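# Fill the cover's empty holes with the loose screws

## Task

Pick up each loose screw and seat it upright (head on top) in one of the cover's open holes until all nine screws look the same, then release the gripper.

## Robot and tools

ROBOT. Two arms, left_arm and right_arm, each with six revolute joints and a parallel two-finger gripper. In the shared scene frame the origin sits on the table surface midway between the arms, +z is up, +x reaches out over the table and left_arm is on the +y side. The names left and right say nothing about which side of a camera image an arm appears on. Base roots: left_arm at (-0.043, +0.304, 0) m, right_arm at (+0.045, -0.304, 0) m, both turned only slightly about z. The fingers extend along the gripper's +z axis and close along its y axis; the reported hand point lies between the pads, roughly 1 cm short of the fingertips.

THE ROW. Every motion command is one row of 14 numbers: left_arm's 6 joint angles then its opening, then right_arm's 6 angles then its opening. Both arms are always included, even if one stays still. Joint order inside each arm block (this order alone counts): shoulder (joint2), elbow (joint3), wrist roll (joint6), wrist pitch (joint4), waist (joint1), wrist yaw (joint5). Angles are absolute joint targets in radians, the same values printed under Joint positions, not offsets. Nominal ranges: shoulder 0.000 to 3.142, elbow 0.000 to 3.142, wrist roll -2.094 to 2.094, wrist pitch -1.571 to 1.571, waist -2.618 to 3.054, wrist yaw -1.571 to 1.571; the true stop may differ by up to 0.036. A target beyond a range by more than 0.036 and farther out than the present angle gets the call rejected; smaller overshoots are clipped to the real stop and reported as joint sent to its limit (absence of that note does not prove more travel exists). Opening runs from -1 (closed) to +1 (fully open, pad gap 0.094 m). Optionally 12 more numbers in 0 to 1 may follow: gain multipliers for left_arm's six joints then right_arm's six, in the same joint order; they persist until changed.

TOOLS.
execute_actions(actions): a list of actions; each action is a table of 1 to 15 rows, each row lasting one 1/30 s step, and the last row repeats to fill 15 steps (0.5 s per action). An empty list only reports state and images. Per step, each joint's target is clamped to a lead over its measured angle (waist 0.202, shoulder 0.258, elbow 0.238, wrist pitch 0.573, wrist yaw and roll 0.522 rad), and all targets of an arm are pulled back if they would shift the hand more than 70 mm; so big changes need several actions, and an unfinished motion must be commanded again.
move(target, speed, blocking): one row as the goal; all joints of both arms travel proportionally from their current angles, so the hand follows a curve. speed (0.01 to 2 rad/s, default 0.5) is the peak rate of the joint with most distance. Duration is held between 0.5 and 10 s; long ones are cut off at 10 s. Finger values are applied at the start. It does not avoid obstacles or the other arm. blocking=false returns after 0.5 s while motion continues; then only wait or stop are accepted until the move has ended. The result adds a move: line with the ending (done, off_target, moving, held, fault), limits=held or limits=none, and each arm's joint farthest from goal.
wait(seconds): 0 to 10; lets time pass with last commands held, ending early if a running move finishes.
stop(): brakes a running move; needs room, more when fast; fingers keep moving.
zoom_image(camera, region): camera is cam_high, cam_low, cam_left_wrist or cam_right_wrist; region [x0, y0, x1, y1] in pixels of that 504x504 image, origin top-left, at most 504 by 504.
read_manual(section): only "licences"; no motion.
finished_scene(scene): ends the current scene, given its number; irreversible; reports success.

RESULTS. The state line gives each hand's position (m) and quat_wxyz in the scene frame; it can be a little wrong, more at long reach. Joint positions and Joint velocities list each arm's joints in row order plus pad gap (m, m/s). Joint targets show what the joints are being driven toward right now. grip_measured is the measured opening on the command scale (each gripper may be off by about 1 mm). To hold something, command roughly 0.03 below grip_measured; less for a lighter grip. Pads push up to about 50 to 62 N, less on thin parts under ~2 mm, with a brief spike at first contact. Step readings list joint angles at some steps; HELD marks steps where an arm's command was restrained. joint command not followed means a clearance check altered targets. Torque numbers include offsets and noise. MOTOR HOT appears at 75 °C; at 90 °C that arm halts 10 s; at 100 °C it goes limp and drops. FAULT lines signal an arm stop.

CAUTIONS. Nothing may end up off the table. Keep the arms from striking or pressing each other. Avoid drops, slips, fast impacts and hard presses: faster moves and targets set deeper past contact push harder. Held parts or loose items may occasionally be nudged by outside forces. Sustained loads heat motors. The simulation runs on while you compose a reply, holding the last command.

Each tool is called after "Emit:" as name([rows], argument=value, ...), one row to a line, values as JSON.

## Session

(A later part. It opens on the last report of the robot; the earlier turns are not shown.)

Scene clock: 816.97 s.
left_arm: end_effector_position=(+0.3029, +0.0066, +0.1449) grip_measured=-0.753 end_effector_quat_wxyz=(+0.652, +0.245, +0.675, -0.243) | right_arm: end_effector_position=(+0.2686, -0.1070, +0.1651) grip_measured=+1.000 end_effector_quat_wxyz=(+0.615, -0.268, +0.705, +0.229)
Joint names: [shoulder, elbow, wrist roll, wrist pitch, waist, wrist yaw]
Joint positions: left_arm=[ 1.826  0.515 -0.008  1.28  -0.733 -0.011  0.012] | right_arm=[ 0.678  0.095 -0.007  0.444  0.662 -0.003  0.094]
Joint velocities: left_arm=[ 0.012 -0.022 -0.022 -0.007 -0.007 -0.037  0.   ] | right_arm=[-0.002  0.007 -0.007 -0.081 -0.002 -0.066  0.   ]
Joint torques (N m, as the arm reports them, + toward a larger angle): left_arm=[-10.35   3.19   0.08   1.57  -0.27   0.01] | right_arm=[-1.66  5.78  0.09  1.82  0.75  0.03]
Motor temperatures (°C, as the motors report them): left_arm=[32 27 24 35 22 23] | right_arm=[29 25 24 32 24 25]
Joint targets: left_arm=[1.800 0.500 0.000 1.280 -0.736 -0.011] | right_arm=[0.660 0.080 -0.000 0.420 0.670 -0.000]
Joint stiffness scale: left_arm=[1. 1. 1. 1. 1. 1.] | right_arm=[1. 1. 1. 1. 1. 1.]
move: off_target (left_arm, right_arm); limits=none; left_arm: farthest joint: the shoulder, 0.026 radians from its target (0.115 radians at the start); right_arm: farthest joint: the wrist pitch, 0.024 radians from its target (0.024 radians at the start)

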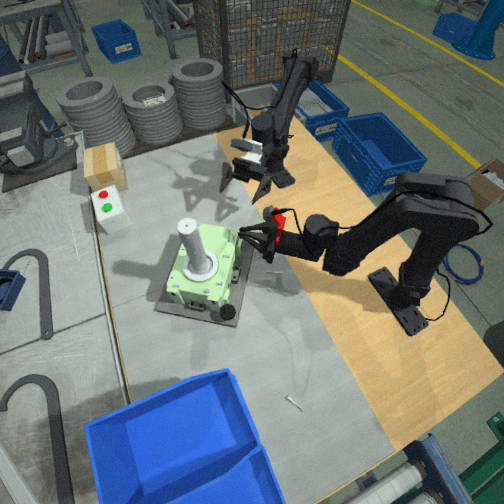

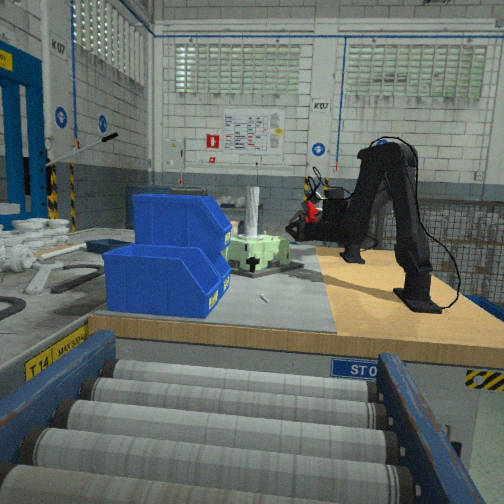

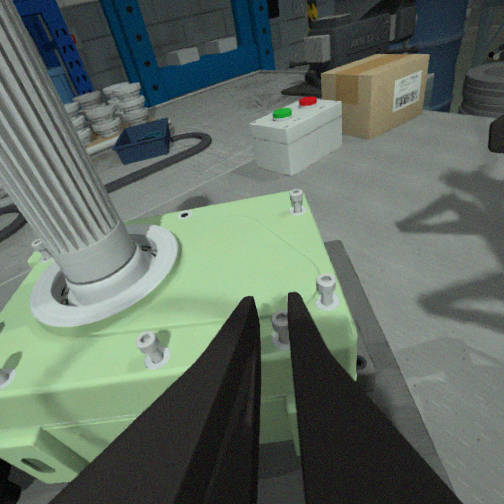

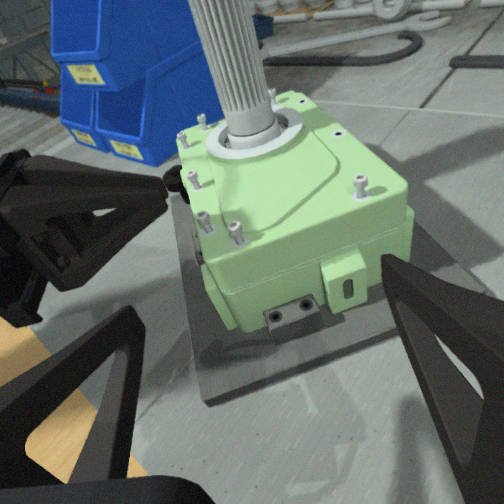

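Emit:
move(target=[1.3,0.5,0.3,0.3,-0.73,0,-0.4,1.0,0.9,-0.8,-1.0,1.03,0,-0.2], speed=1.0)

Emit:
move(target=[2.17,1.905,1.5,-1.305,0.268,0,-0.4,2.18,1.92,-1.6,-1.305,1.04,0,-0.2], speed=0.9)

Scene clock: 874.67 s.
left_arm: end_effector_position=(+0.2502, +0.0516, +0.1201) grip_measured=-0.403 end_effector_quat_wxyz=(+0.501, +0.413, +0.753, -0.105) | right_arm: end_effector_position=(+0.1566, -0.0937, +0.1478) grip_measured=-0.199 end_effector_quat_wxyz=(-0.230, +0.783, -0.577, -0.034)
Joint names: [shoulder, elbow, wrist roll, wrist pitch, waist, wrist yaw]
Joint positions: left_arm=[ 1.326  0.515  0.292  0.315 -0.733 -0.007  0.028] | right_arm=[ 0.992  0.87  -0.792 -0.98   1.022 -0.002  0.038]
Joint velocities: left_arm=[ 0.002  0.007  0.022 -0.022 -0.002 -0.066 -0.001] | right_arm=[-0.007  0.002  0.022  0.022  0.002  0.022 -0.001]
Joint torques (N m, as the arm reports them, + toward a larger angle): left_arm=[-7.18  4.73  0.06  1.33  0.25  0.1 ] | right_arm=[-1.15  8.55 -0.01  0.9   0.85  0.06]
Motor temperatures (°C, as the motors report them): left_arm=[34 26 24 36 22 23] | right_arm=[29 25 24 33 24 25]
Joint targets: left_arm=[1.300 0.500 0.300 0.300 -0.730 0.000] | right_arm=[1.000 0.900 -0.800 -1.000 1.030 0.000]
Joint stiffness scale: left_arm=[1. 1. 1. 1. 1. 1.] | right_arm=[1. 1. 1. 1. 1. 1.]
move: off_target (left_arm, right_arm); limits=none; left_arm: farthest joint: the shoulder, 0.026 radians from its target (0.526 radians at the start); right_arm: farthest joint: the elbow, 0.030 radians from its target (0.805 radians at the start)

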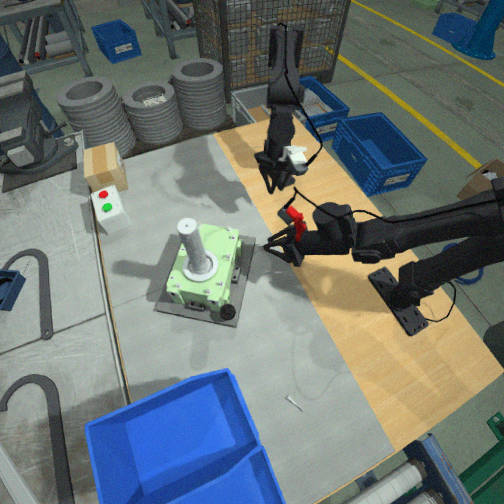

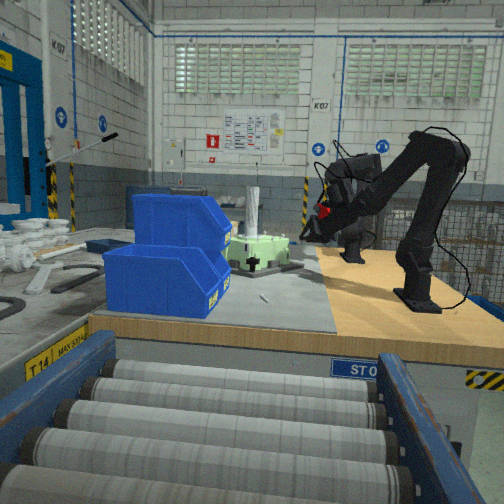

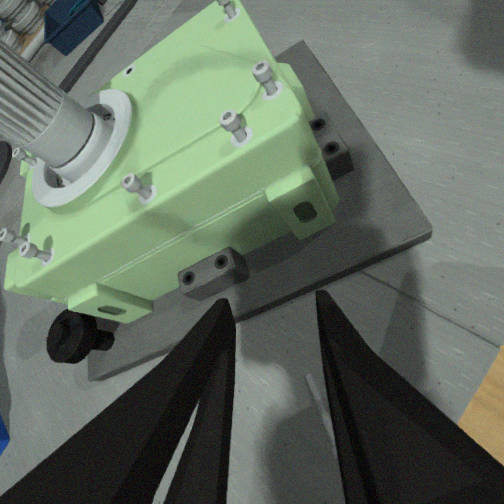

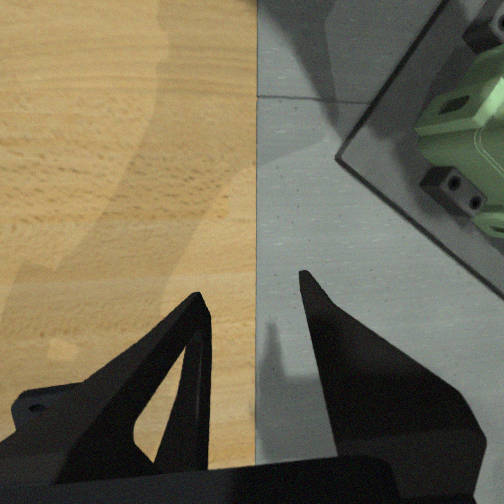

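Scene clock: 877.37 s.
left_arm: end_effector_position=(+0.3573, +0.4254, +0.0791) grip_measured=-0.403 end_effector_quat_wxyz=(-0.002, +0.565, +0.825, +0.001) | right_arm: end_effector_position=(+0.2399, +0.0697, +0.0735) grip_measured=-0.199 end_effector_quat_wxyz=(+0.003, +0.973, -0.230, -0.001)
Joint names: [shoulder, elbow, wrist roll, wrist pitch, waist, wrist yaw]
Joint positions: left_arm=[ 2.161  1.879  1.491 -1.29   0.273 -0.005  0.028] | right_arm=[ 2.182  1.891 -1.591 -1.285  1.032 -0.001  0.038]
Joint velocities: left_arm=[-0.017  0.007 -0.022  0.051  0.017  0.022 -0.   ] | right_arm=[-0.007 -0.002 -0.066 -0.022  0.002  0.051 -0.001]
Joint torques (N m, as the arm reports them, + toward a larger angle): left_arm=[-11.54   7.16   0.1   -0.04  -0.46   0.08] | right_arm=[-14.38   7.98  -0.05   0.02   0.65   0.03]
Motor temperatures (°C, as the motors report them): left_arm=[34 26 24 36 22 23] | right_arm=[29 25 24 32 24 25]
Joint targets: left_arm=[2.170 1.905 1.500 -1.305 0.268 0.000] | right_arm=[2.180 1.920 -1.600 -1.305 1.040 0.000]
Joint stiffness scale: left_arm=[1. 1. 1. 1. 1. 1.] | right_arm=[1. 1. 1. 1. 1. 1.]
move: off_target (left_arm, right_arm); limits=none; left_arm: farthest joint: the elbow, 0.026 radians from its target (1.390 radians at the start); right_arm: farthest joint: the elbow, 0.029 radians from its target (1.050 radians at the start)

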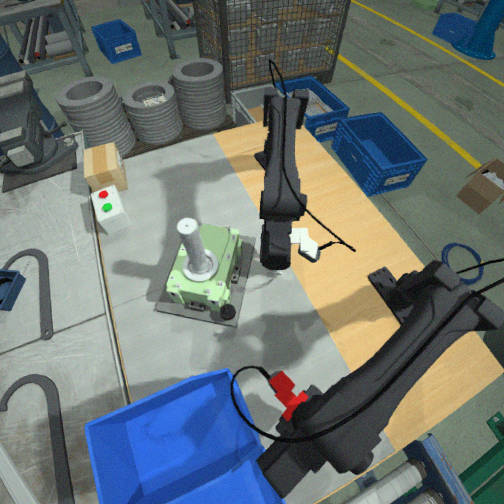

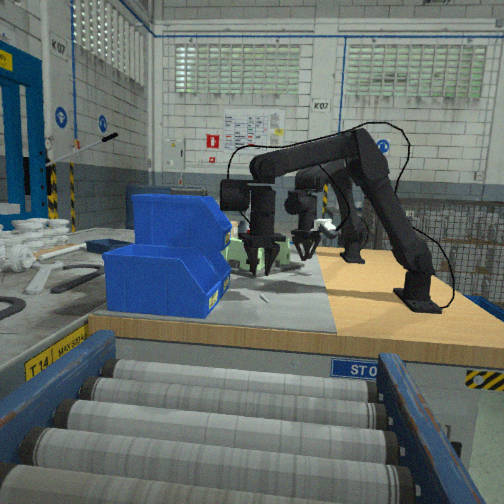

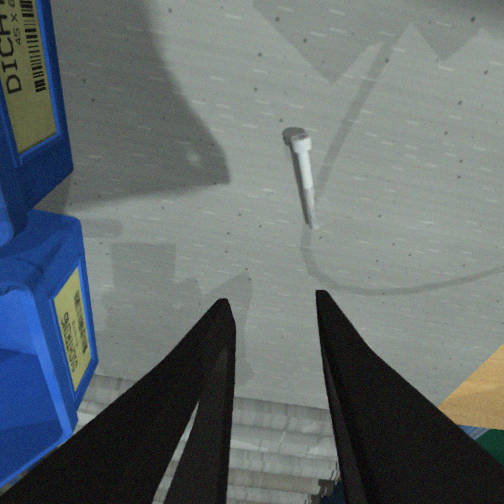

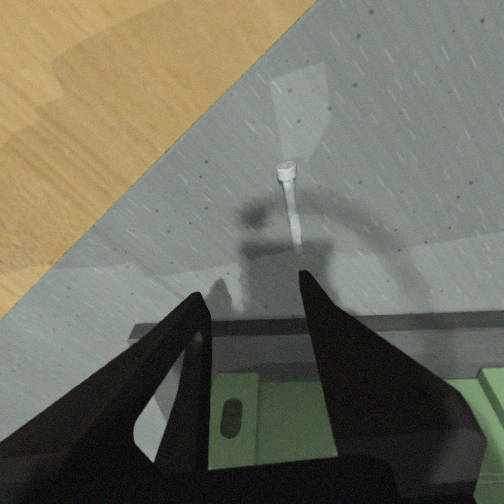

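Emit:
move(target=[2.097,1.617,1.40,-1.079,0.27,0,-0.4,2.265,1.935,-1.452,-1.232,1.238,0.443,-0.4], speed=0.4)

Scene clock: 900.07 s.
left_arm: end_effector_position=(+0.3389, +0.4199, +0.0294) grip_measured=-0.403 end_effector_quat_wxyz=(-0.007, +0.531, +0.848, -0.004) | right_arm: end_effector_position=(+0.2353, +0.0909, +0.0629) grip_measured=-0.399 end_effector_quat_wxyz=(+0.030, +0.958, -0.186, +0.214)
Joint names: [shoulder, elbow, wrist roll, wrist pitch, waist, wrist yaw]
Joint positions: left_arm=[ 2.128  1.628  1.409 -1.086  0.273 -0.005  0.028] | right_arm=[ 2.258  1.906 -1.461 -1.243  1.236  0.435  0.028]
Joint velocities: left_arm=[ 0.002 -0.022 -0.037 -0.051  0.002 -0.007  0.   ] | right_arm=[ 0.002  0.002  0.007 -0.037  0.012 -0.007 -0.001]
Joint torques (N m, as the arm reports them, + toward a larger angle): left_arm=[-14.7    4.36  -0.1    0.12  -0.23   0.08] | right_arm=[-14.1    7.92   0.07   0.28   0.19   0.33]
Motor temperatures (°C, as the motors report them): left_arm=[36 28 24 33 22 23] | right_arm=[33 26 24 30 24 25]
Joint targets: left_arm=[2.097 1.617 1.400 -1.079 0.270 0.000] | right_arm=[2.265 1.935 -1.452 -1.232 1.238 0.443]
Joint stiffness scale: left_arm=[1. 1. 1. 1. 1. 1.] | right_arm=[1. 1. 1. 1. 1. 1.]
move: off_target (left_arm, right_arm); limits=none; left_arm: farthest joint: the shoulder, 0.031 radians from its target (0.064 radians at the start); right_arm: farthest joint: the elbow, 0.029 radians from its target (0.044 radians at the start)

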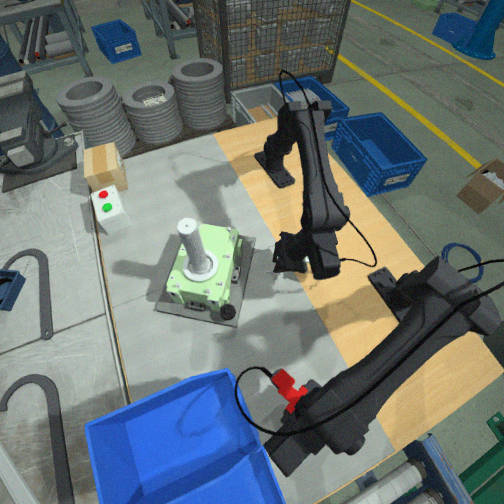

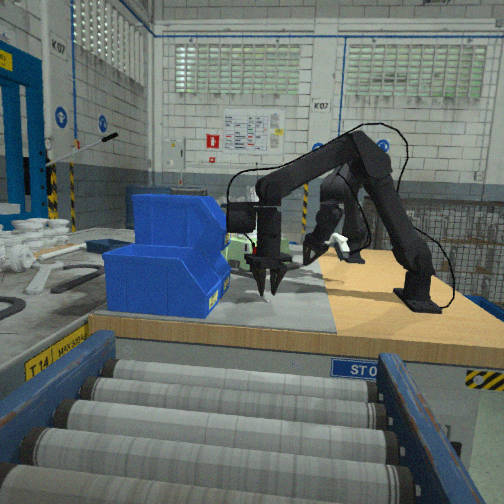

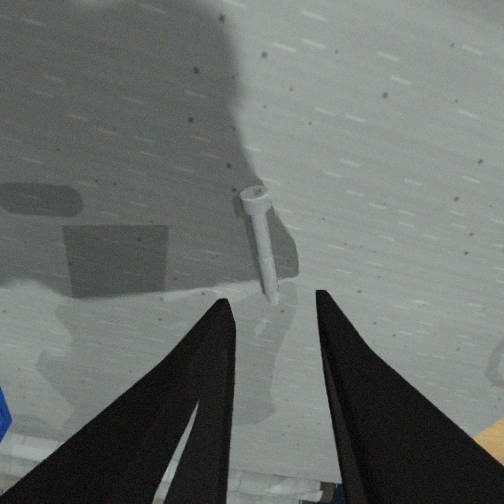

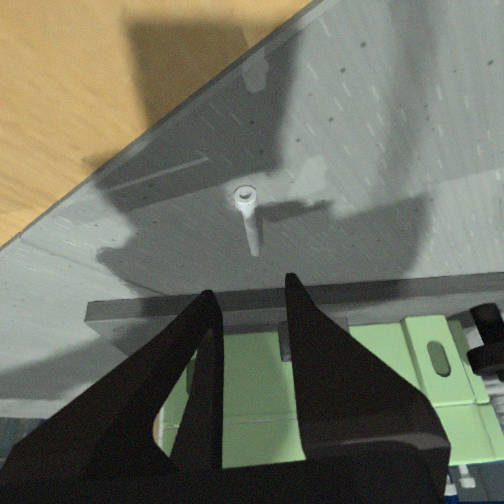

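Emit:
move(target=[2.146,1.577,1.30,-1.013,0.234,0,-0.4,2.283,1.841,-1.452,-1.166,1.238,0.443,-0.4], speed=0.12)

Scene clock: 915.63 s.
left_arm: end_effector_position=(+0.3460, +0.4105, +0.0201) grip_measured=-0.403 end_effector_quat_wxyz=(+0.002, +0.500, +0.866, +0.006) | right_arm: end_effector_position=(+0.2360, +0.0931, +0.0445) grip_measured=-0.399 end_effector_quat_wxyz=(+0.028, +0.958, -0.186, +0.214)
Joint names: [shoulder, elbow, wrist roll, wrist pitch, waist, wrist yaw]
Joint positions: left_arm=[ 2.128  1.589  1.31  -1.02   0.246 -0.005  0.028] | right_arm=[ 2.275  1.862 -1.461 -1.177  1.236  0.436  0.028]
Joint velocities: left_arm=[ 0.012  0.007  0.051 -0.007 -0.017 -0.007  0.001] | right_arm=[ 0.012 -0.002 -0.037 -0.022  0.002 -0.007 -0.   ]
Joint torques (N m, as the arm reports them, + toward a larger angle): left_arm=[-10.25   4.28  -0.11   0.18  -0.97   0.08] | right_arm=[-14.1    4.09   0.1    0.32   0.18   0.39]
Motor temperatures (°C, as the motors report them): left_arm=[39 27 24 32 22 23] | right_arm=[34 26 24 30 24 25]
Joint targets: left_arm=[2.146 1.577 1.300 -1.013 0.234 -0.000] | right_arm=[2.283 1.841 -1.452 -1.166 1.238 0.443]
Joint stiffness scale: left_arm=[1. 1. 1. 1. 1. 1.] | right_arm=[1. 1. 1. 1. 1. 1.]
move: off_target (right_arm); limits=none; left_arm: farthest joint: the shoulder, 0.018 radians from its target (0.018 radians at the start); right_arm: farthest joint: the elbow, 0.021 radians from its target (0.065 radians at the start)

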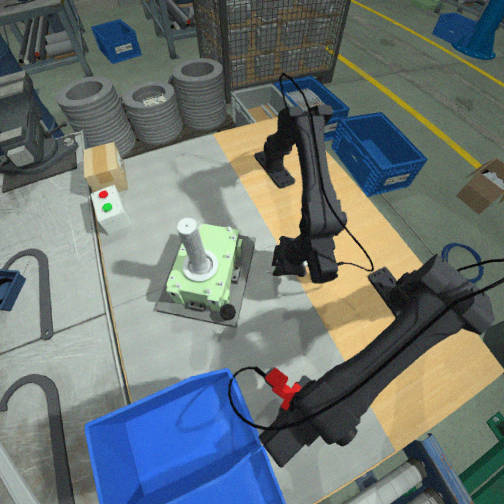

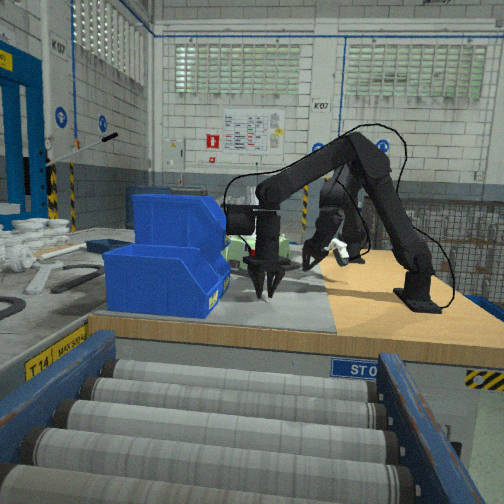

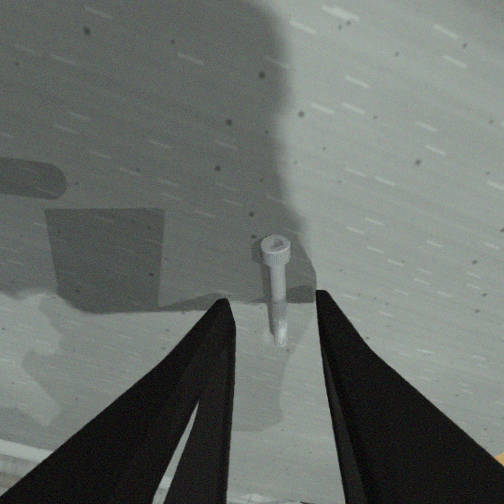

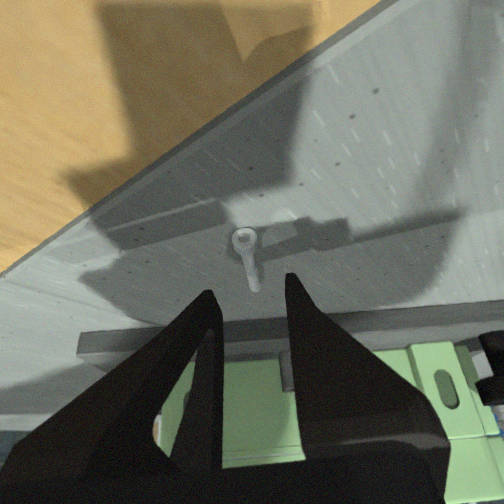

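Emit:
execute_actions([
  [[2.162,1.577,1.30,-1.013,0.234,0,-0.4,2.305,1.841,-1.452,-1.16,1.238,0.443,-0.4],[2.162,1.577,1.30,-1.013,0.234,0,-0.4,2.305,1.841,-1.452,-1.16,1.238,0.443,-0.4],[2.149,1.577,1.30,-1.013,0.234,0,-0.4,2.302,1.841,-1.452,-1.155,1.238,0.443,-0.4],[2.149,1.577,1.30,-1.013,0.234,0,-0.4,2.305,1.841,-1.452,-1.155,1.238,0.443,-0.4],[2.149,1.577,1.30,-1.013,0.234,0,-0.4,2.308,1.841,-1.452,-1.155,1.238,0.443,-0.4]],
])

Scene clock: 924.73 s.
left_arm: end_effector_position=(+0.3453, +0.4103, +0.0150) grip_measured=-0.403 end_effector_quat_wxyz=(-0.001, +0.499, +0.866, +0.002) | right_arm: end_effector_position=(+0.2362, +0.0932, +0.0324) grip_measured=-0.399 end_effector_quat_wxyz=(+0.037, +0.959, -0.184, +0.214)
Joint names: [shoulder, elbow, wrist roll, wrist pitch, waist, wrist yaw]
Joint positions: left_arm=[ 2.141  1.589  1.309 -1.018  0.246 -0.005  0.028] | right_arm=[ 2.304  1.862 -1.461 -1.166  1.236  0.436  0.028]
Joint velocities: left_arm=[-0.002  0.012  0.022 -0.007 -0.017 -0.022 -0.   ] | right_arm=[-0.007 -0.017 -0.066  0.051  0.012 -0.007  0.001]
Joint torques (N m, as the arm reports them, + toward a larger angle): left_arm=[-11.35   4.22  -0.11   0.15  -0.99   0.07] | right_arm=[-14.51   4.02   0.1    0.23   0.34   0.31]
Motor temperatures (°C, as the motors report them): left_arm=[37 27 24 31 22 23] | right_arm=[34 25 24 29 24 25]
Joint targets: left_arm=[2.149 1.577 1.300 -1.013 0.234 0.000] | right_arm=[2.308 1.841 -1.452 -1.155 1.238 0.443]
Joint stiffness scale: left_arm=[1. 1. 1. 1. 1. 1.] | right_arm=[1. 1. 1. 1. 1. 1.]
Step readings (joint positions):
0: left_arm=[2.128 1.589 1.309 -1.020 0.246 -0.005] | right_arm=[2.275 1.862 -1.461 -1.177 1.236 0.436]
1: left_arm=[2.130 1.589 1.309 -1.020 0.246 -0.005] | right_arm=[2.277 1.862 -1.461 -1.177 1.236 0.436]
2: left_arm=[2.132 1.589 1.309 -1.018 0.246 -0.005] | right_arm=[2.279 1.862 -1.461 -1.175 1.236 0.436]
4: left_arm=[2.139 1.589 1.309 -1.018 0.246 -0.005] | right_arm=[2.288 1.862 -1.461 -1.172 1.236 0.436]
8: left_arm=[2.141 1.589 1.309 -1.018 0.246 -0.005] | right_arm=[2.302 1.862 -1.461 -1.168 1.236 0.436]
15: Joint positions above

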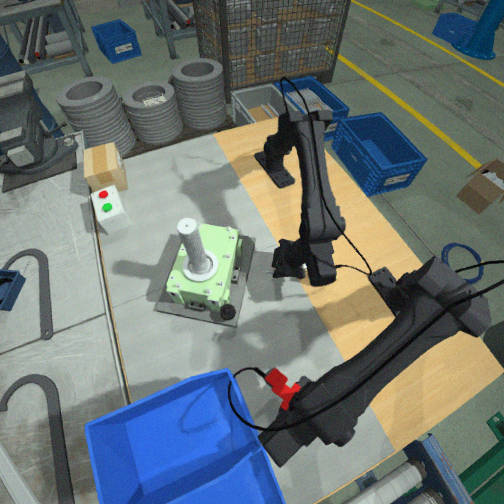

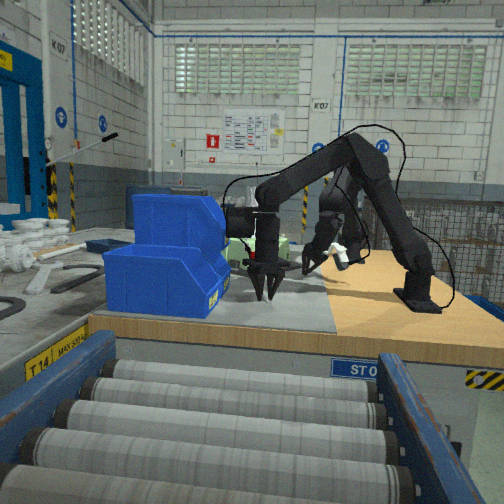

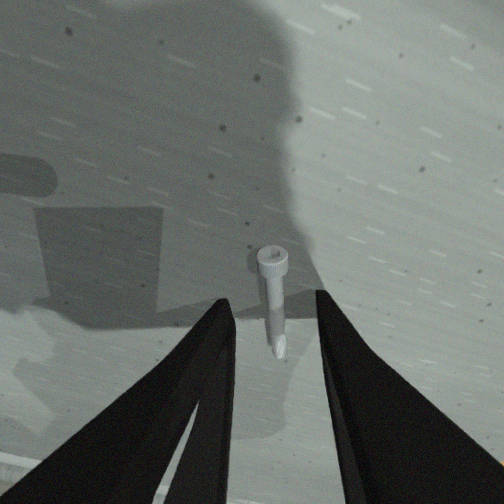

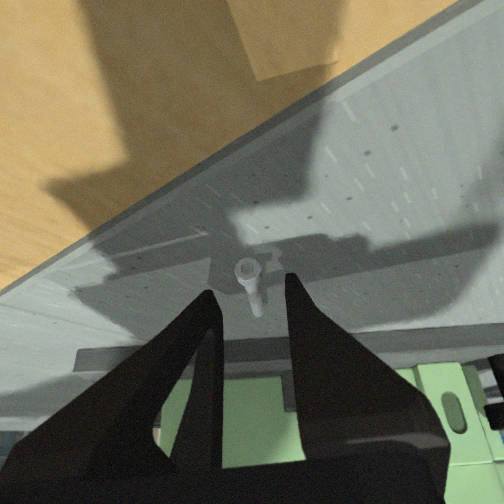

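Emit:
execute_actions([
  [[2.152,1.577,1.30,-1.013,0.234,0,-0.6,2.308,1.841,-1.452,-1.155,1.216,0.443,-0.6],[2.152,1.577,1.30,-1.013,0.234,0,-0.7,2.308,1.841,-1.452,-1.155,1.216,0.443,-0.6],[2.152,1.577,1.30,-1.013,0.234,0,-0.8,2.308,1.841,-1.452,-1.155,1.221,0.443,-0.6],[2.152,1.577,1.30,-1.013,0.234,0,-0.85,2.308,1.841,-1.452,-1.155,1.221,0.443,-0.6],[2.152,1.577,1.30,-1.013,0.234,0,-0.9,2.308,1.841,-1.452,-1.155,1.221,0.443,-0.6],[2.152,1.577,1.30,-1.013,0.234,0,-0.95,2.33,1.841,-1.452,-1.155,1.221,0.443,-0.6],[2.152,1.577,1.30,-1.013,0.234,0,-0.95,2.33,1.841,-1.452,-1.155,1.221,0.443,-0.6],[2.152,1.577,1.30,-1.013,0.234,0,-0.95,2.318,1.841,-1.452,-1.155,1.221,0.443,-0.6]],
])

Emit:
zoom_image(camera="cam_right_wrist", region=[180, 220, 320, 360])

Scene clock: 937.20 s.
left_arm: end_effector_position=(+0.3453, +0.4103, +0.0150) grip_measured=-0.920 end_effector_quat_wxyz=(-0.001, +0.499, +0.866, +0.002) | right_arm: end_effector_position=(+0.2406, +0.0913, +0.0317) grip_measured=-0.599 end_effector_quat_wxyz=(+0.039, +0.957, -0.189, +0.217)
Joint names: [shoulder, elbow, wrist roll, wrist pitch, waist, wrist yaw]
Joint positions: left_arm=[ 2.141  1.589  1.309 -1.018  0.246 -0.005  0.004] | right_arm=[ 2.307  1.862 -1.46  -1.165  1.227  0.442  0.019]
Joint velocities: left_arm=[ 0.002  0.012 -0.022  0.051  0.002 -0.051 -0.   ] | right_arm=[-0.002  0.012 -0.022 -0.11   0.017 -0.051 -0.001]
Joint torques (N m, as the arm reports them, + toward a larger angle): left_arm=[-10.97   4.2   -0.11   0.14  -0.98   0.08] | right_arm=[-13.96   4.13   0.07   0.22  -0.43   0.26]
Motor temperatures (°C, as the motors report them): left_arm=[37 26 24 31 22 23] | right_arm=[35 25 24 29 24 25]
Joint targets: left_arm=[2.152 1.577 1.300 -1.013 0.234 0.000] | right_arm=[2.318 1.841 -1.452 -1.155 1.221 0.443]
Joint stiffness scale: left_arm=[1. 1. 1. 1. 1. 1.] | right_arm=[1. 1. 1. 1. 1. 1.]
Step readings (joint positions):
0: left_arm=[2.142 1.589 1.309 -1.018 0.246 -0.005] | right_arm=[2.304 1.862 -1.461 -1.166 1.236 0.436]
1: left_arm=[2.141 1.589 1.309 -1.018 0.246 -0.005] | right_arm=[2.304 1.862 -1.461 -1.166 1.235 0.436]
2: left_arm=[2.142 1.589 1.309 -1.018 0.246 -0.005] | right_arm=[2.304 1.862 -1.461 -1.166 1.234 0.436]
4: left_arm=[2.141 1.589 1.309 -1.018 0.246 -0.005] | right_arm=[2.304 1.862 -1.461 -1.166 1.230 0.437]
8: left_arm=[2.142 1.589 1.309 -1.018 0.246 -0.005] | right_arm=[2.307 1.862 -1.460 -1.165 1.227 0.441]
15: Joint positions above

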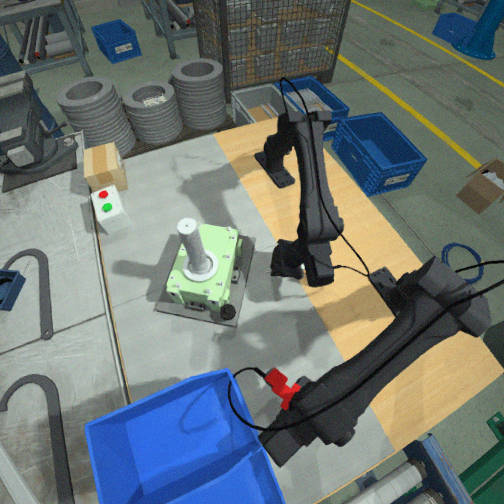

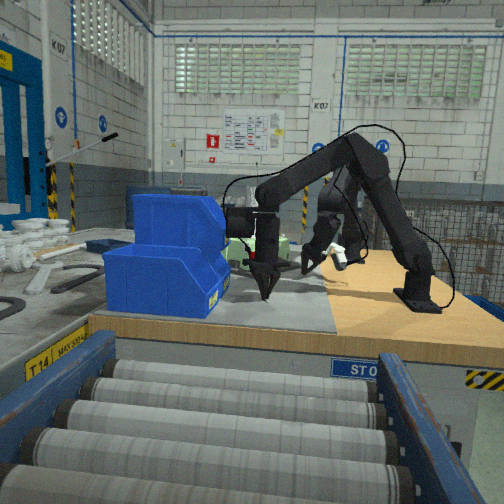

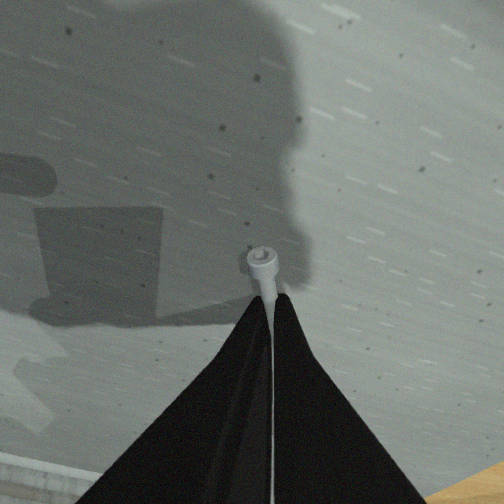

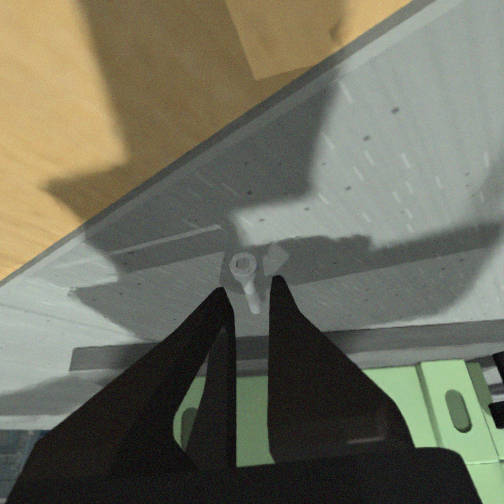

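Region (180, 220, 320, 360) of cam_right_wrist's 504x504 image, scaled by 3.600, with more detail than that image has.

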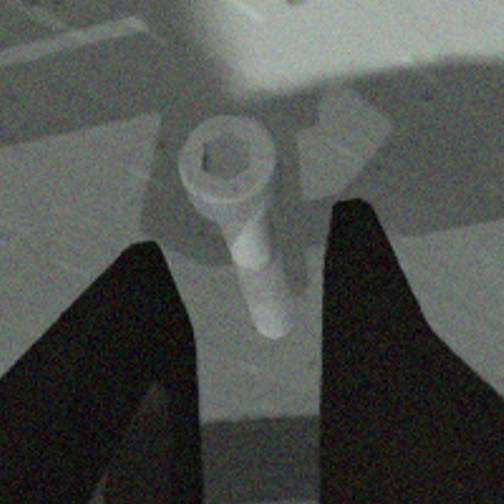

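Emit:
execute_actions([
  [[2.152,1.577,1.30,-1.013,0.234,0,-0.95,2.312,1.841,-1.452,-1.155,1.221,0.443,-0.7],[2.152,1.577,1.30,-1.013,0.234,0,-0.95,2.312,1.841,-1.452,-1.155,1.221,0.443,-0.78],[2.152,1.577,1.30,-1.013,0.234,0,-0.95,2.312,1.841,-1.452,-1.155,1.221,0.443,-0.84],[2.152,1.577,1.30,-1.013,0.234,0,-0.95,2.312,1.841,-1.452,-1.155,1.221,0.443,-0.88],[2.152,1.577,1.30,-1.013,0.234,0,-0.95,2.312,1.841,-1.452,-1.155,1.221,0.443,-0.92],[2.152,1.577,1.30,-1.013,0.234,0,-0.95,2.312,1.841,-1.452,-1.155,1.221,0.443,-0.975]],
])

Emit:
zoom_image(camera="cam_right_wrist", region=[180, 220, 320, 360])

Scene clock: 948.83 s.
left_arm: end_effector_position=(+0.3452, +0.4103, +0.0149) grip_measured=-0.920 end_effector_quat_wxyz=(-0.002, +0.499, +0.866, +0.002) | right_arm: end_effector_position=(+0.2411, +0.0920, +0.0319) grip_measured=-0.949 end_effector_quat_wxyz=(+0.037, +0.957, -0.189, +0.218)
Joint names: [shoulder, elbow, wrist roll, wrist pitch, waist, wrist yaw]
Joint positions: left_arm=[ 2.142  1.589  1.309 -1.018  0.246 -0.005  0.004] | right_arm=[ 2.307  1.862 -1.46  -1.162  1.227  0.444  0.002]
Joint velocities: left_arm=[-0.002 -0.002 -0.037 -0.007 -0.002  0.007 -0.   ] | right_arm=[-0.002  0.017 -0.066  0.037 -0.022 -0.037 -0.   ]
Joint torques (N m, as the arm reports them, + toward a larger angle): left_arm=[-11.01   4.16  -0.11   0.14  -0.98   0.08] | right_arm=[-14.63   3.9    0.08   0.2   -0.55   0.27]
Motor temperatures (°C, as the motors report them): left_arm=[37 26 24 30 22 23] | right_arm=[35 24 24 29 24 25]
Joint targets: left_arm=[2.152 1.577 1.300 -1.013 0.234 -0.000] | right_arm=[2.312 1.841 -1.452 -1.155 1.221 0.443]
Joint stiffness scale: left_arm=[1. 1. 1. 1. 1. 1.] | right_arm=[1. 1. 1. 1. 1. 1.]
Step readings (joint positions):
0: left_arm=[2.141 1.589 1.309 -1.018 0.246 -0.005] | right_arm=[2.307 1.862 -1.460 -1.165 1.227 0.442]
1: left_arm=[2.142 1.589 1.309 -1.018 0.246 -0.005] | right_arm=[2.307 1.862 -1.460 -1.165 1.227 0.442]
2: left_arm=[2.141 1.589 1.309 -1.018 0.246 -0.005] | right_arm=[2.307 1.862 -1.460 -1.163 1.227 0.444]
4: left_arm=[2.141 1.589 1.309 -1.018 0.246 -0.005] | right_arm=[2.307 1.862 -1.460 -1.162 1.227 0.444]
8: left_arm=[2.142 1.589 1.309 -1.018 0.246 -0.005] | right_arm=[2.307 1.862 -1.460 -1.162 1.227 0.444]
15: Joint positions above

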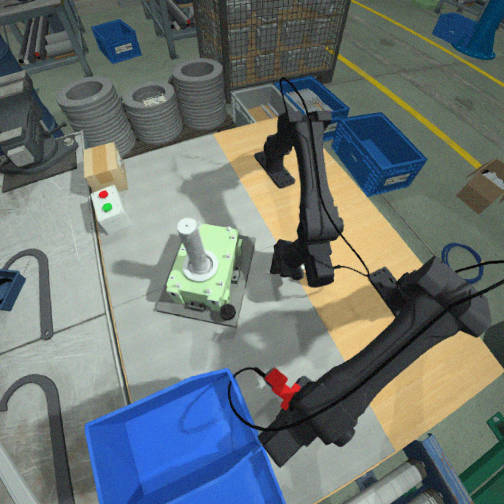

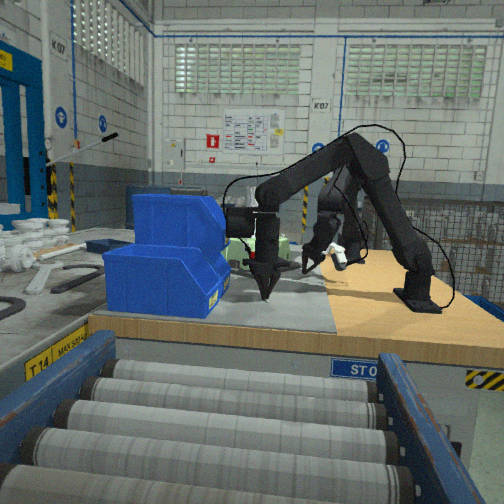

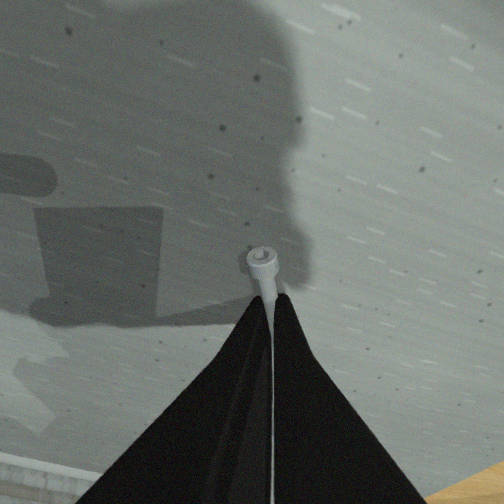

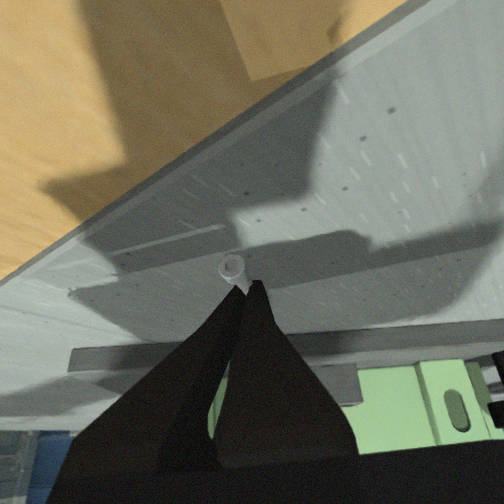

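Region (180, 220, 320, 360) of cam_right_wrist's 504x504 image, scaled by 3.600, with more detail than that image has.

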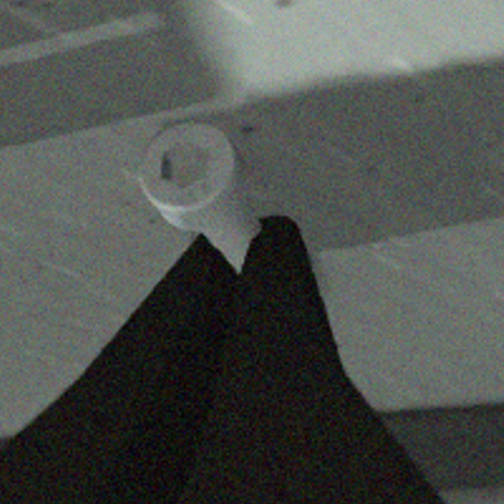

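Emit:
execute_actions([
  [[2.152,1.577,1.30,-1.013,0.234,0,-0.95,2.300,1.841,-1.452,-1.155,1.225,0.443,-0.9],[2.152,1.577,1.30,-1.013,0.234,0,-0.95,2.300,1.841,-1.452,-1.155,1.225,0.443,-0.86],[2.152,1.577,1.30,-1.013,0.234,0,-0.95,2.300,1.841,-1.452,-1.155,1.225,0.443,-0.84],[2.152,1.577,1.30,-1.013,0.234,0,-0.95,2.300,1.841,-1.452,-1.155,1.225,0.443,-0.84],[2.152,1.577,1.30,-1.013,0.234,0,-0.95,2.300,1.841,-1.452,-1.155,1.247,0.43,-0.84],[2.152,1.577,1.30,-1.013,0.234,0,-0.95,2.300,1.841,-1.452,-1.155,1.247,0.43,-0.84],[2.152,1.577,1.30,-1.013,0.234,0,-0.95,2.300,1.841,-1.452,-1.155,1.240,0.43,-0.84]],
])

Emit:
zoom_image(camera="cam_right_wrist", region=[180, 220, 320, 360])

Scene clock: 957.70 s.
left_arm: end_effector_position=(+0.3452, +0.4103, +0.0149) grip_measured=-0.920 end_effector_quat_wxyz=(-0.002, +0.499, +0.866, +0.002) | right_arm: end_effector_position=(+0.2385, +0.0933, +0.0318) grip_measured=-0.842 end_effector_quat_wxyz=(+0.036, +0.957, -0.186, +0.218)
Joint names: [shoulder, elbow, wrist roll, wrist pitch, waist, wrist yaw]
Joint positions: left_arm=[ 2.142  1.589  1.309 -1.018  0.246 -0.005  0.004] | right_arm=[ 2.307  1.862 -1.46  -1.162  1.234  0.444  0.007]
Joint velocities: left_arm=[-0.012  0.017 -0.007 -0.022  0.012  0.007 -0.001] | right_arm=[-0.002 -0.007  0.037  0.007 -0.007 -0.051 -0.002]
Joint torques (N m, as the arm reports them, + toward a larger angle): left_arm=[-11.03   4.23  -0.11   0.15  -0.98   0.07] | right_arm=[-15.87   3.91   0.09   0.19   0.67   0.1 ]
Motor temperatures (°C, as the motors report them): left_arm=[37 26 24 30 22 23] | right_arm=[35 24 24 29 24 25]
Joint targets: left_arm=[2.152 1.577 1.300 -1.013 0.234 -0.000] | right_arm=[2.300 1.841 -1.452 -1.155 1.240 0.430]
Joint stiffness scale: left_arm=[1. 1. 1. 1. 1. 1.] | right_arm=[1. 1. 1. 1. 1. 1.]
Step readings (joint positions):
0: left_arm=[2.142 1.589 1.309 -1.018 0.246 -0.005] | right_arm=[2.307 1.862 -1.460 -1.162 1.227 0.444]
1: left_arm=[2.142 1.589 1.309 -1.018 0.246 -0.005] | right_arm=[2.307 1.862 -1.460 -1.162 1.227 0.444]
2: left_arm=[2.141 1.589 1.309 -1.018 0.246 -0.005] | right_arm=[2.307 1.862 -1.460 -1.162 1.227 0.444]
4: left_arm=[2.142 1.589 1.309 -1.018 0.246 -0.005] | right_arm=[2.307 1.862 -1.460 -1.162 1.227 0.444]
8: left_arm=[2.142 1.589 1.309 -1.018 0.246 -0.005] | right_arm=[2.307 1.862 -1.460 -1.162 1.232 0.444]
15: Joint positions above

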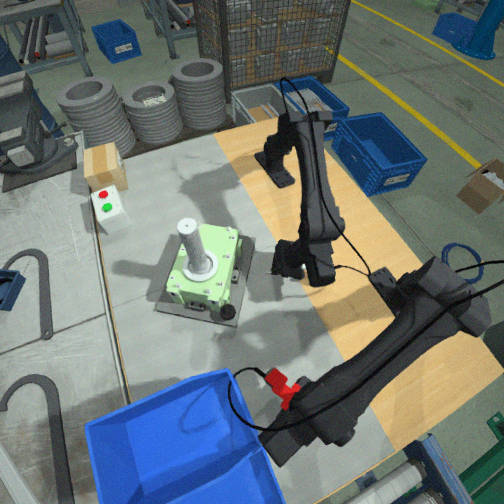

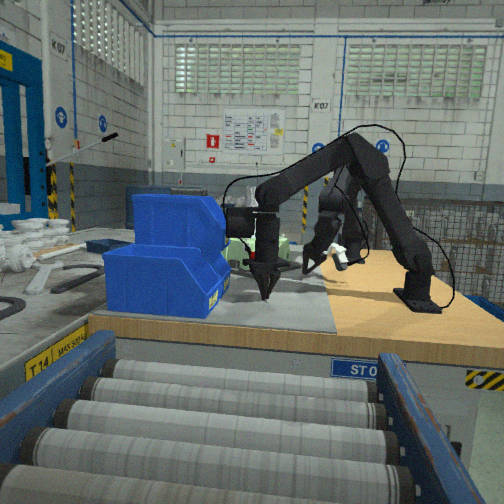

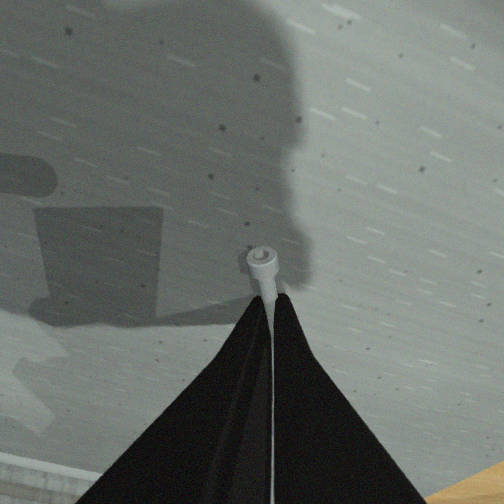

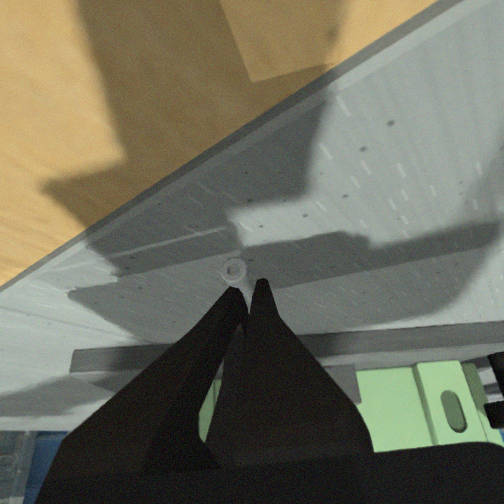

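Region (180, 220, 320, 360) of cam_right_wrist's 504x504 image, scaled by 3.600, with more detail than that image has.

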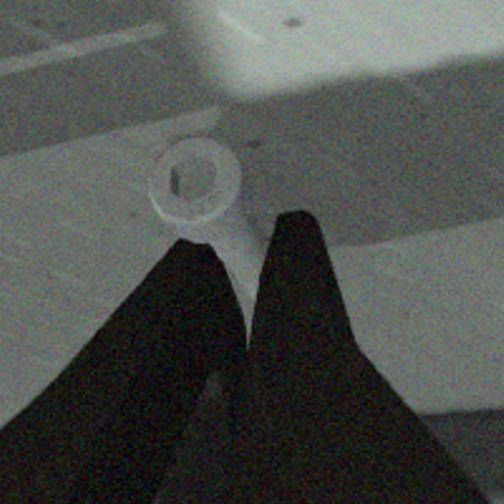

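Emit:
execute_actions([
  [[2.152,1.577,1.30,-1.013,0.234,0,-0.95,2.322,1.841,-1.50,-1.155,1.236,0.42,-0.84],[2.152,1.577,1.30,-1.013,0.234,0,-0.95,2.322,1.841,-1.51,-1.155,1.236,0.42,-0.84],[2.152,1.577,1.30,-1.013,0.234,0,-0.95,2.322,1.841,-1.51,-1.155,1.236,0.42,-0.84],[2.152,1.577,1.30,-1.013,0.234,0,-0.95,2.322,1.841,-1.51,-1.155,1.236,0.42,-0.84],[2.152,1.577,1.30,-1.013,0.234,0,-0.95,2.322,1.841,-1.51,-1.155,1.236,0.42,-0.87],[2.152,1.577,1.30,-1.013,0.234,0,-0.95,2.322,1.841,-1.51,-1.155,1.236,0.42,-0.89],[2.152,1.577,1.30,-1.013,0.234,0,-0.95,2.322,1.841,-1.51,-1.155,1.236,0.42,-0.91],[2.152,1.577,1.30,-1.013,0.234,0,-0.95,2.322,1.841,-1.51,-1.155,1.236,0.42,-0.93],[2.152,1.577,1.30,-1.013,0.234,0,-0.95,2.322,1.841,-1.51,-1.155,1.236,0.42,-0.95],[2.152,1.577,1.30,-1.013,0.234,0,-0.95,2.322,1.841,-1.51,-1.155,1.236,0.42,-0.975]],
])

Emit:
zoom_image(camera="cam_right_wrist", region=[180, 220, 320, 360])

Scene clock: 969.30 s.
left_arm: end_effector_position=(+0.3452, +0.4103, +0.0149) grip_measured=-0.920 end_effector_quat_wxyz=(-0.002, +0.499, +0.866, +0.002) | right_arm: end_effector_position=(+0.2382, +0.0937, +0.0316) grip_measured=-0.949 end_effector_quat_wxyz=(+0.040, +0.961, -0.167, +0.216)
Joint names: [shoulder, elbow, wrist roll, wrist pitch, waist, wrist yaw]
Joint positions: left_arm=[ 2.142  1.589  1.309 -1.018  0.246 -0.005  0.004] | right_arm=[ 2.307  1.862 -1.5   -1.16   1.234  0.441  0.002]
Joint velocities: left_arm=[-0.022  0.002 -0.007 -0.007  0.012 -0.037 -0.   ] | right_arm=[ 0.002 -0.017 -0.007 -0.022  0.002  0.037 -0.   ]
Joint torques (N m, as the arm reports them, + toward a larger angle): left_arm=[-11.04   4.23  -0.11   0.14  -1.01   0.08] | right_arm=[-13.62   3.93  -0.05   0.23   0.14   0.05]
Motor temperatures (°C, as the motors report them): left_arm=[37 26 24 30 22 23] | right_arm=[36 24 24 28 24 25]
Joint targets: left_arm=[2.152 1.577 1.300 -1.013 0.234 0.000] | right_arm=[2.322 1.841 -1.510 -1.155 1.236 0.420]
Joint stiffness scale: left_arm=[1. 1. 1. 1. 1. 1.] | right_arm=[1. 1. 1. 1. 1. 1.]
Step readings (joint positions):
0: left_arm=[2.142 1.589 1.309 -1.018 0.246 -0.005] | right_arm=[2.307 1.862 -1.460 -1.162 1.234 0.444]
1: left_arm=[2.142 1.589 1.309 -1.018 0.246 -0.005] | right_arm=[2.307 1.862 -1.464 -1.162 1.234 0.443]
2: left_arm=[2.142 1.589 1.309 -1.018 0.246 -0.005] | right_arm=[2.307 1.862 -1.471 -1.162 1.234 0.442]
4: left_arm=[2.142 1.589 1.309 -1.018 0.246 -0.005] | right_arm=[2.307 1.862 -1.482 -1.162 1.234 0.442]
8: left_arm=[2.141 1.589 1.309 -1.018 0.246 -0.005] | right_arm=[2.307 1.862 -1.494 -1.160 1.234 0.441]
15: Joint positions above

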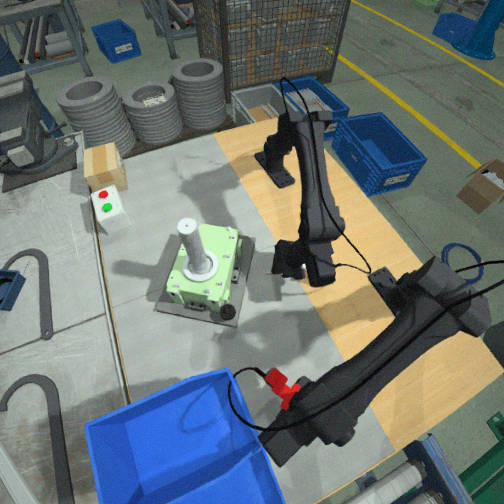

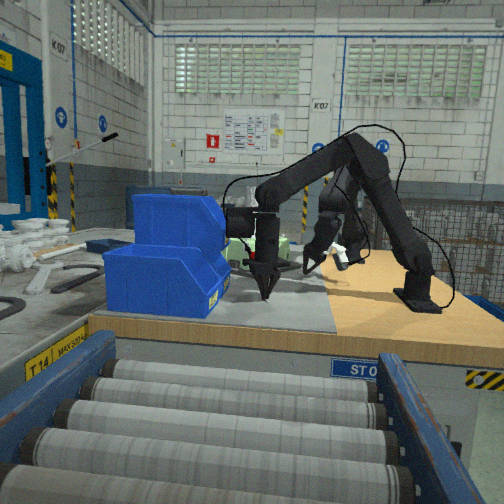

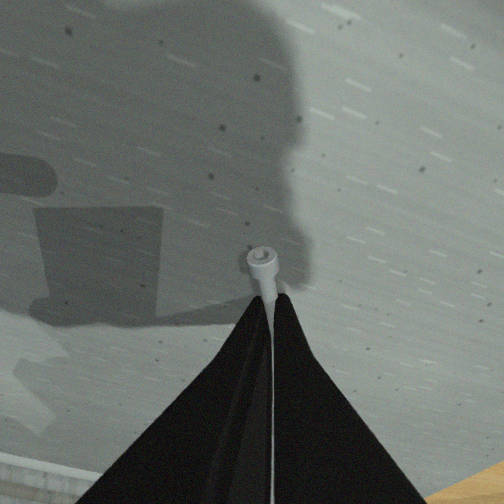

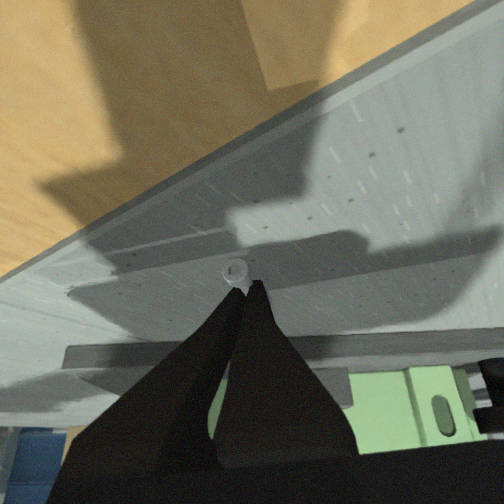

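Region (180, 220, 320, 360) of cam_right_wrist's 504x504 image, scaled by 3.600, with more detail than that image has.

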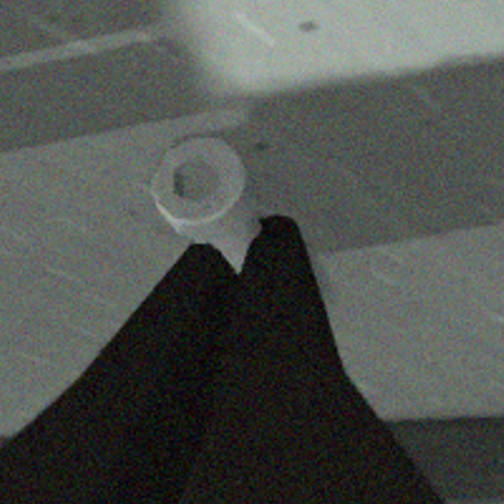

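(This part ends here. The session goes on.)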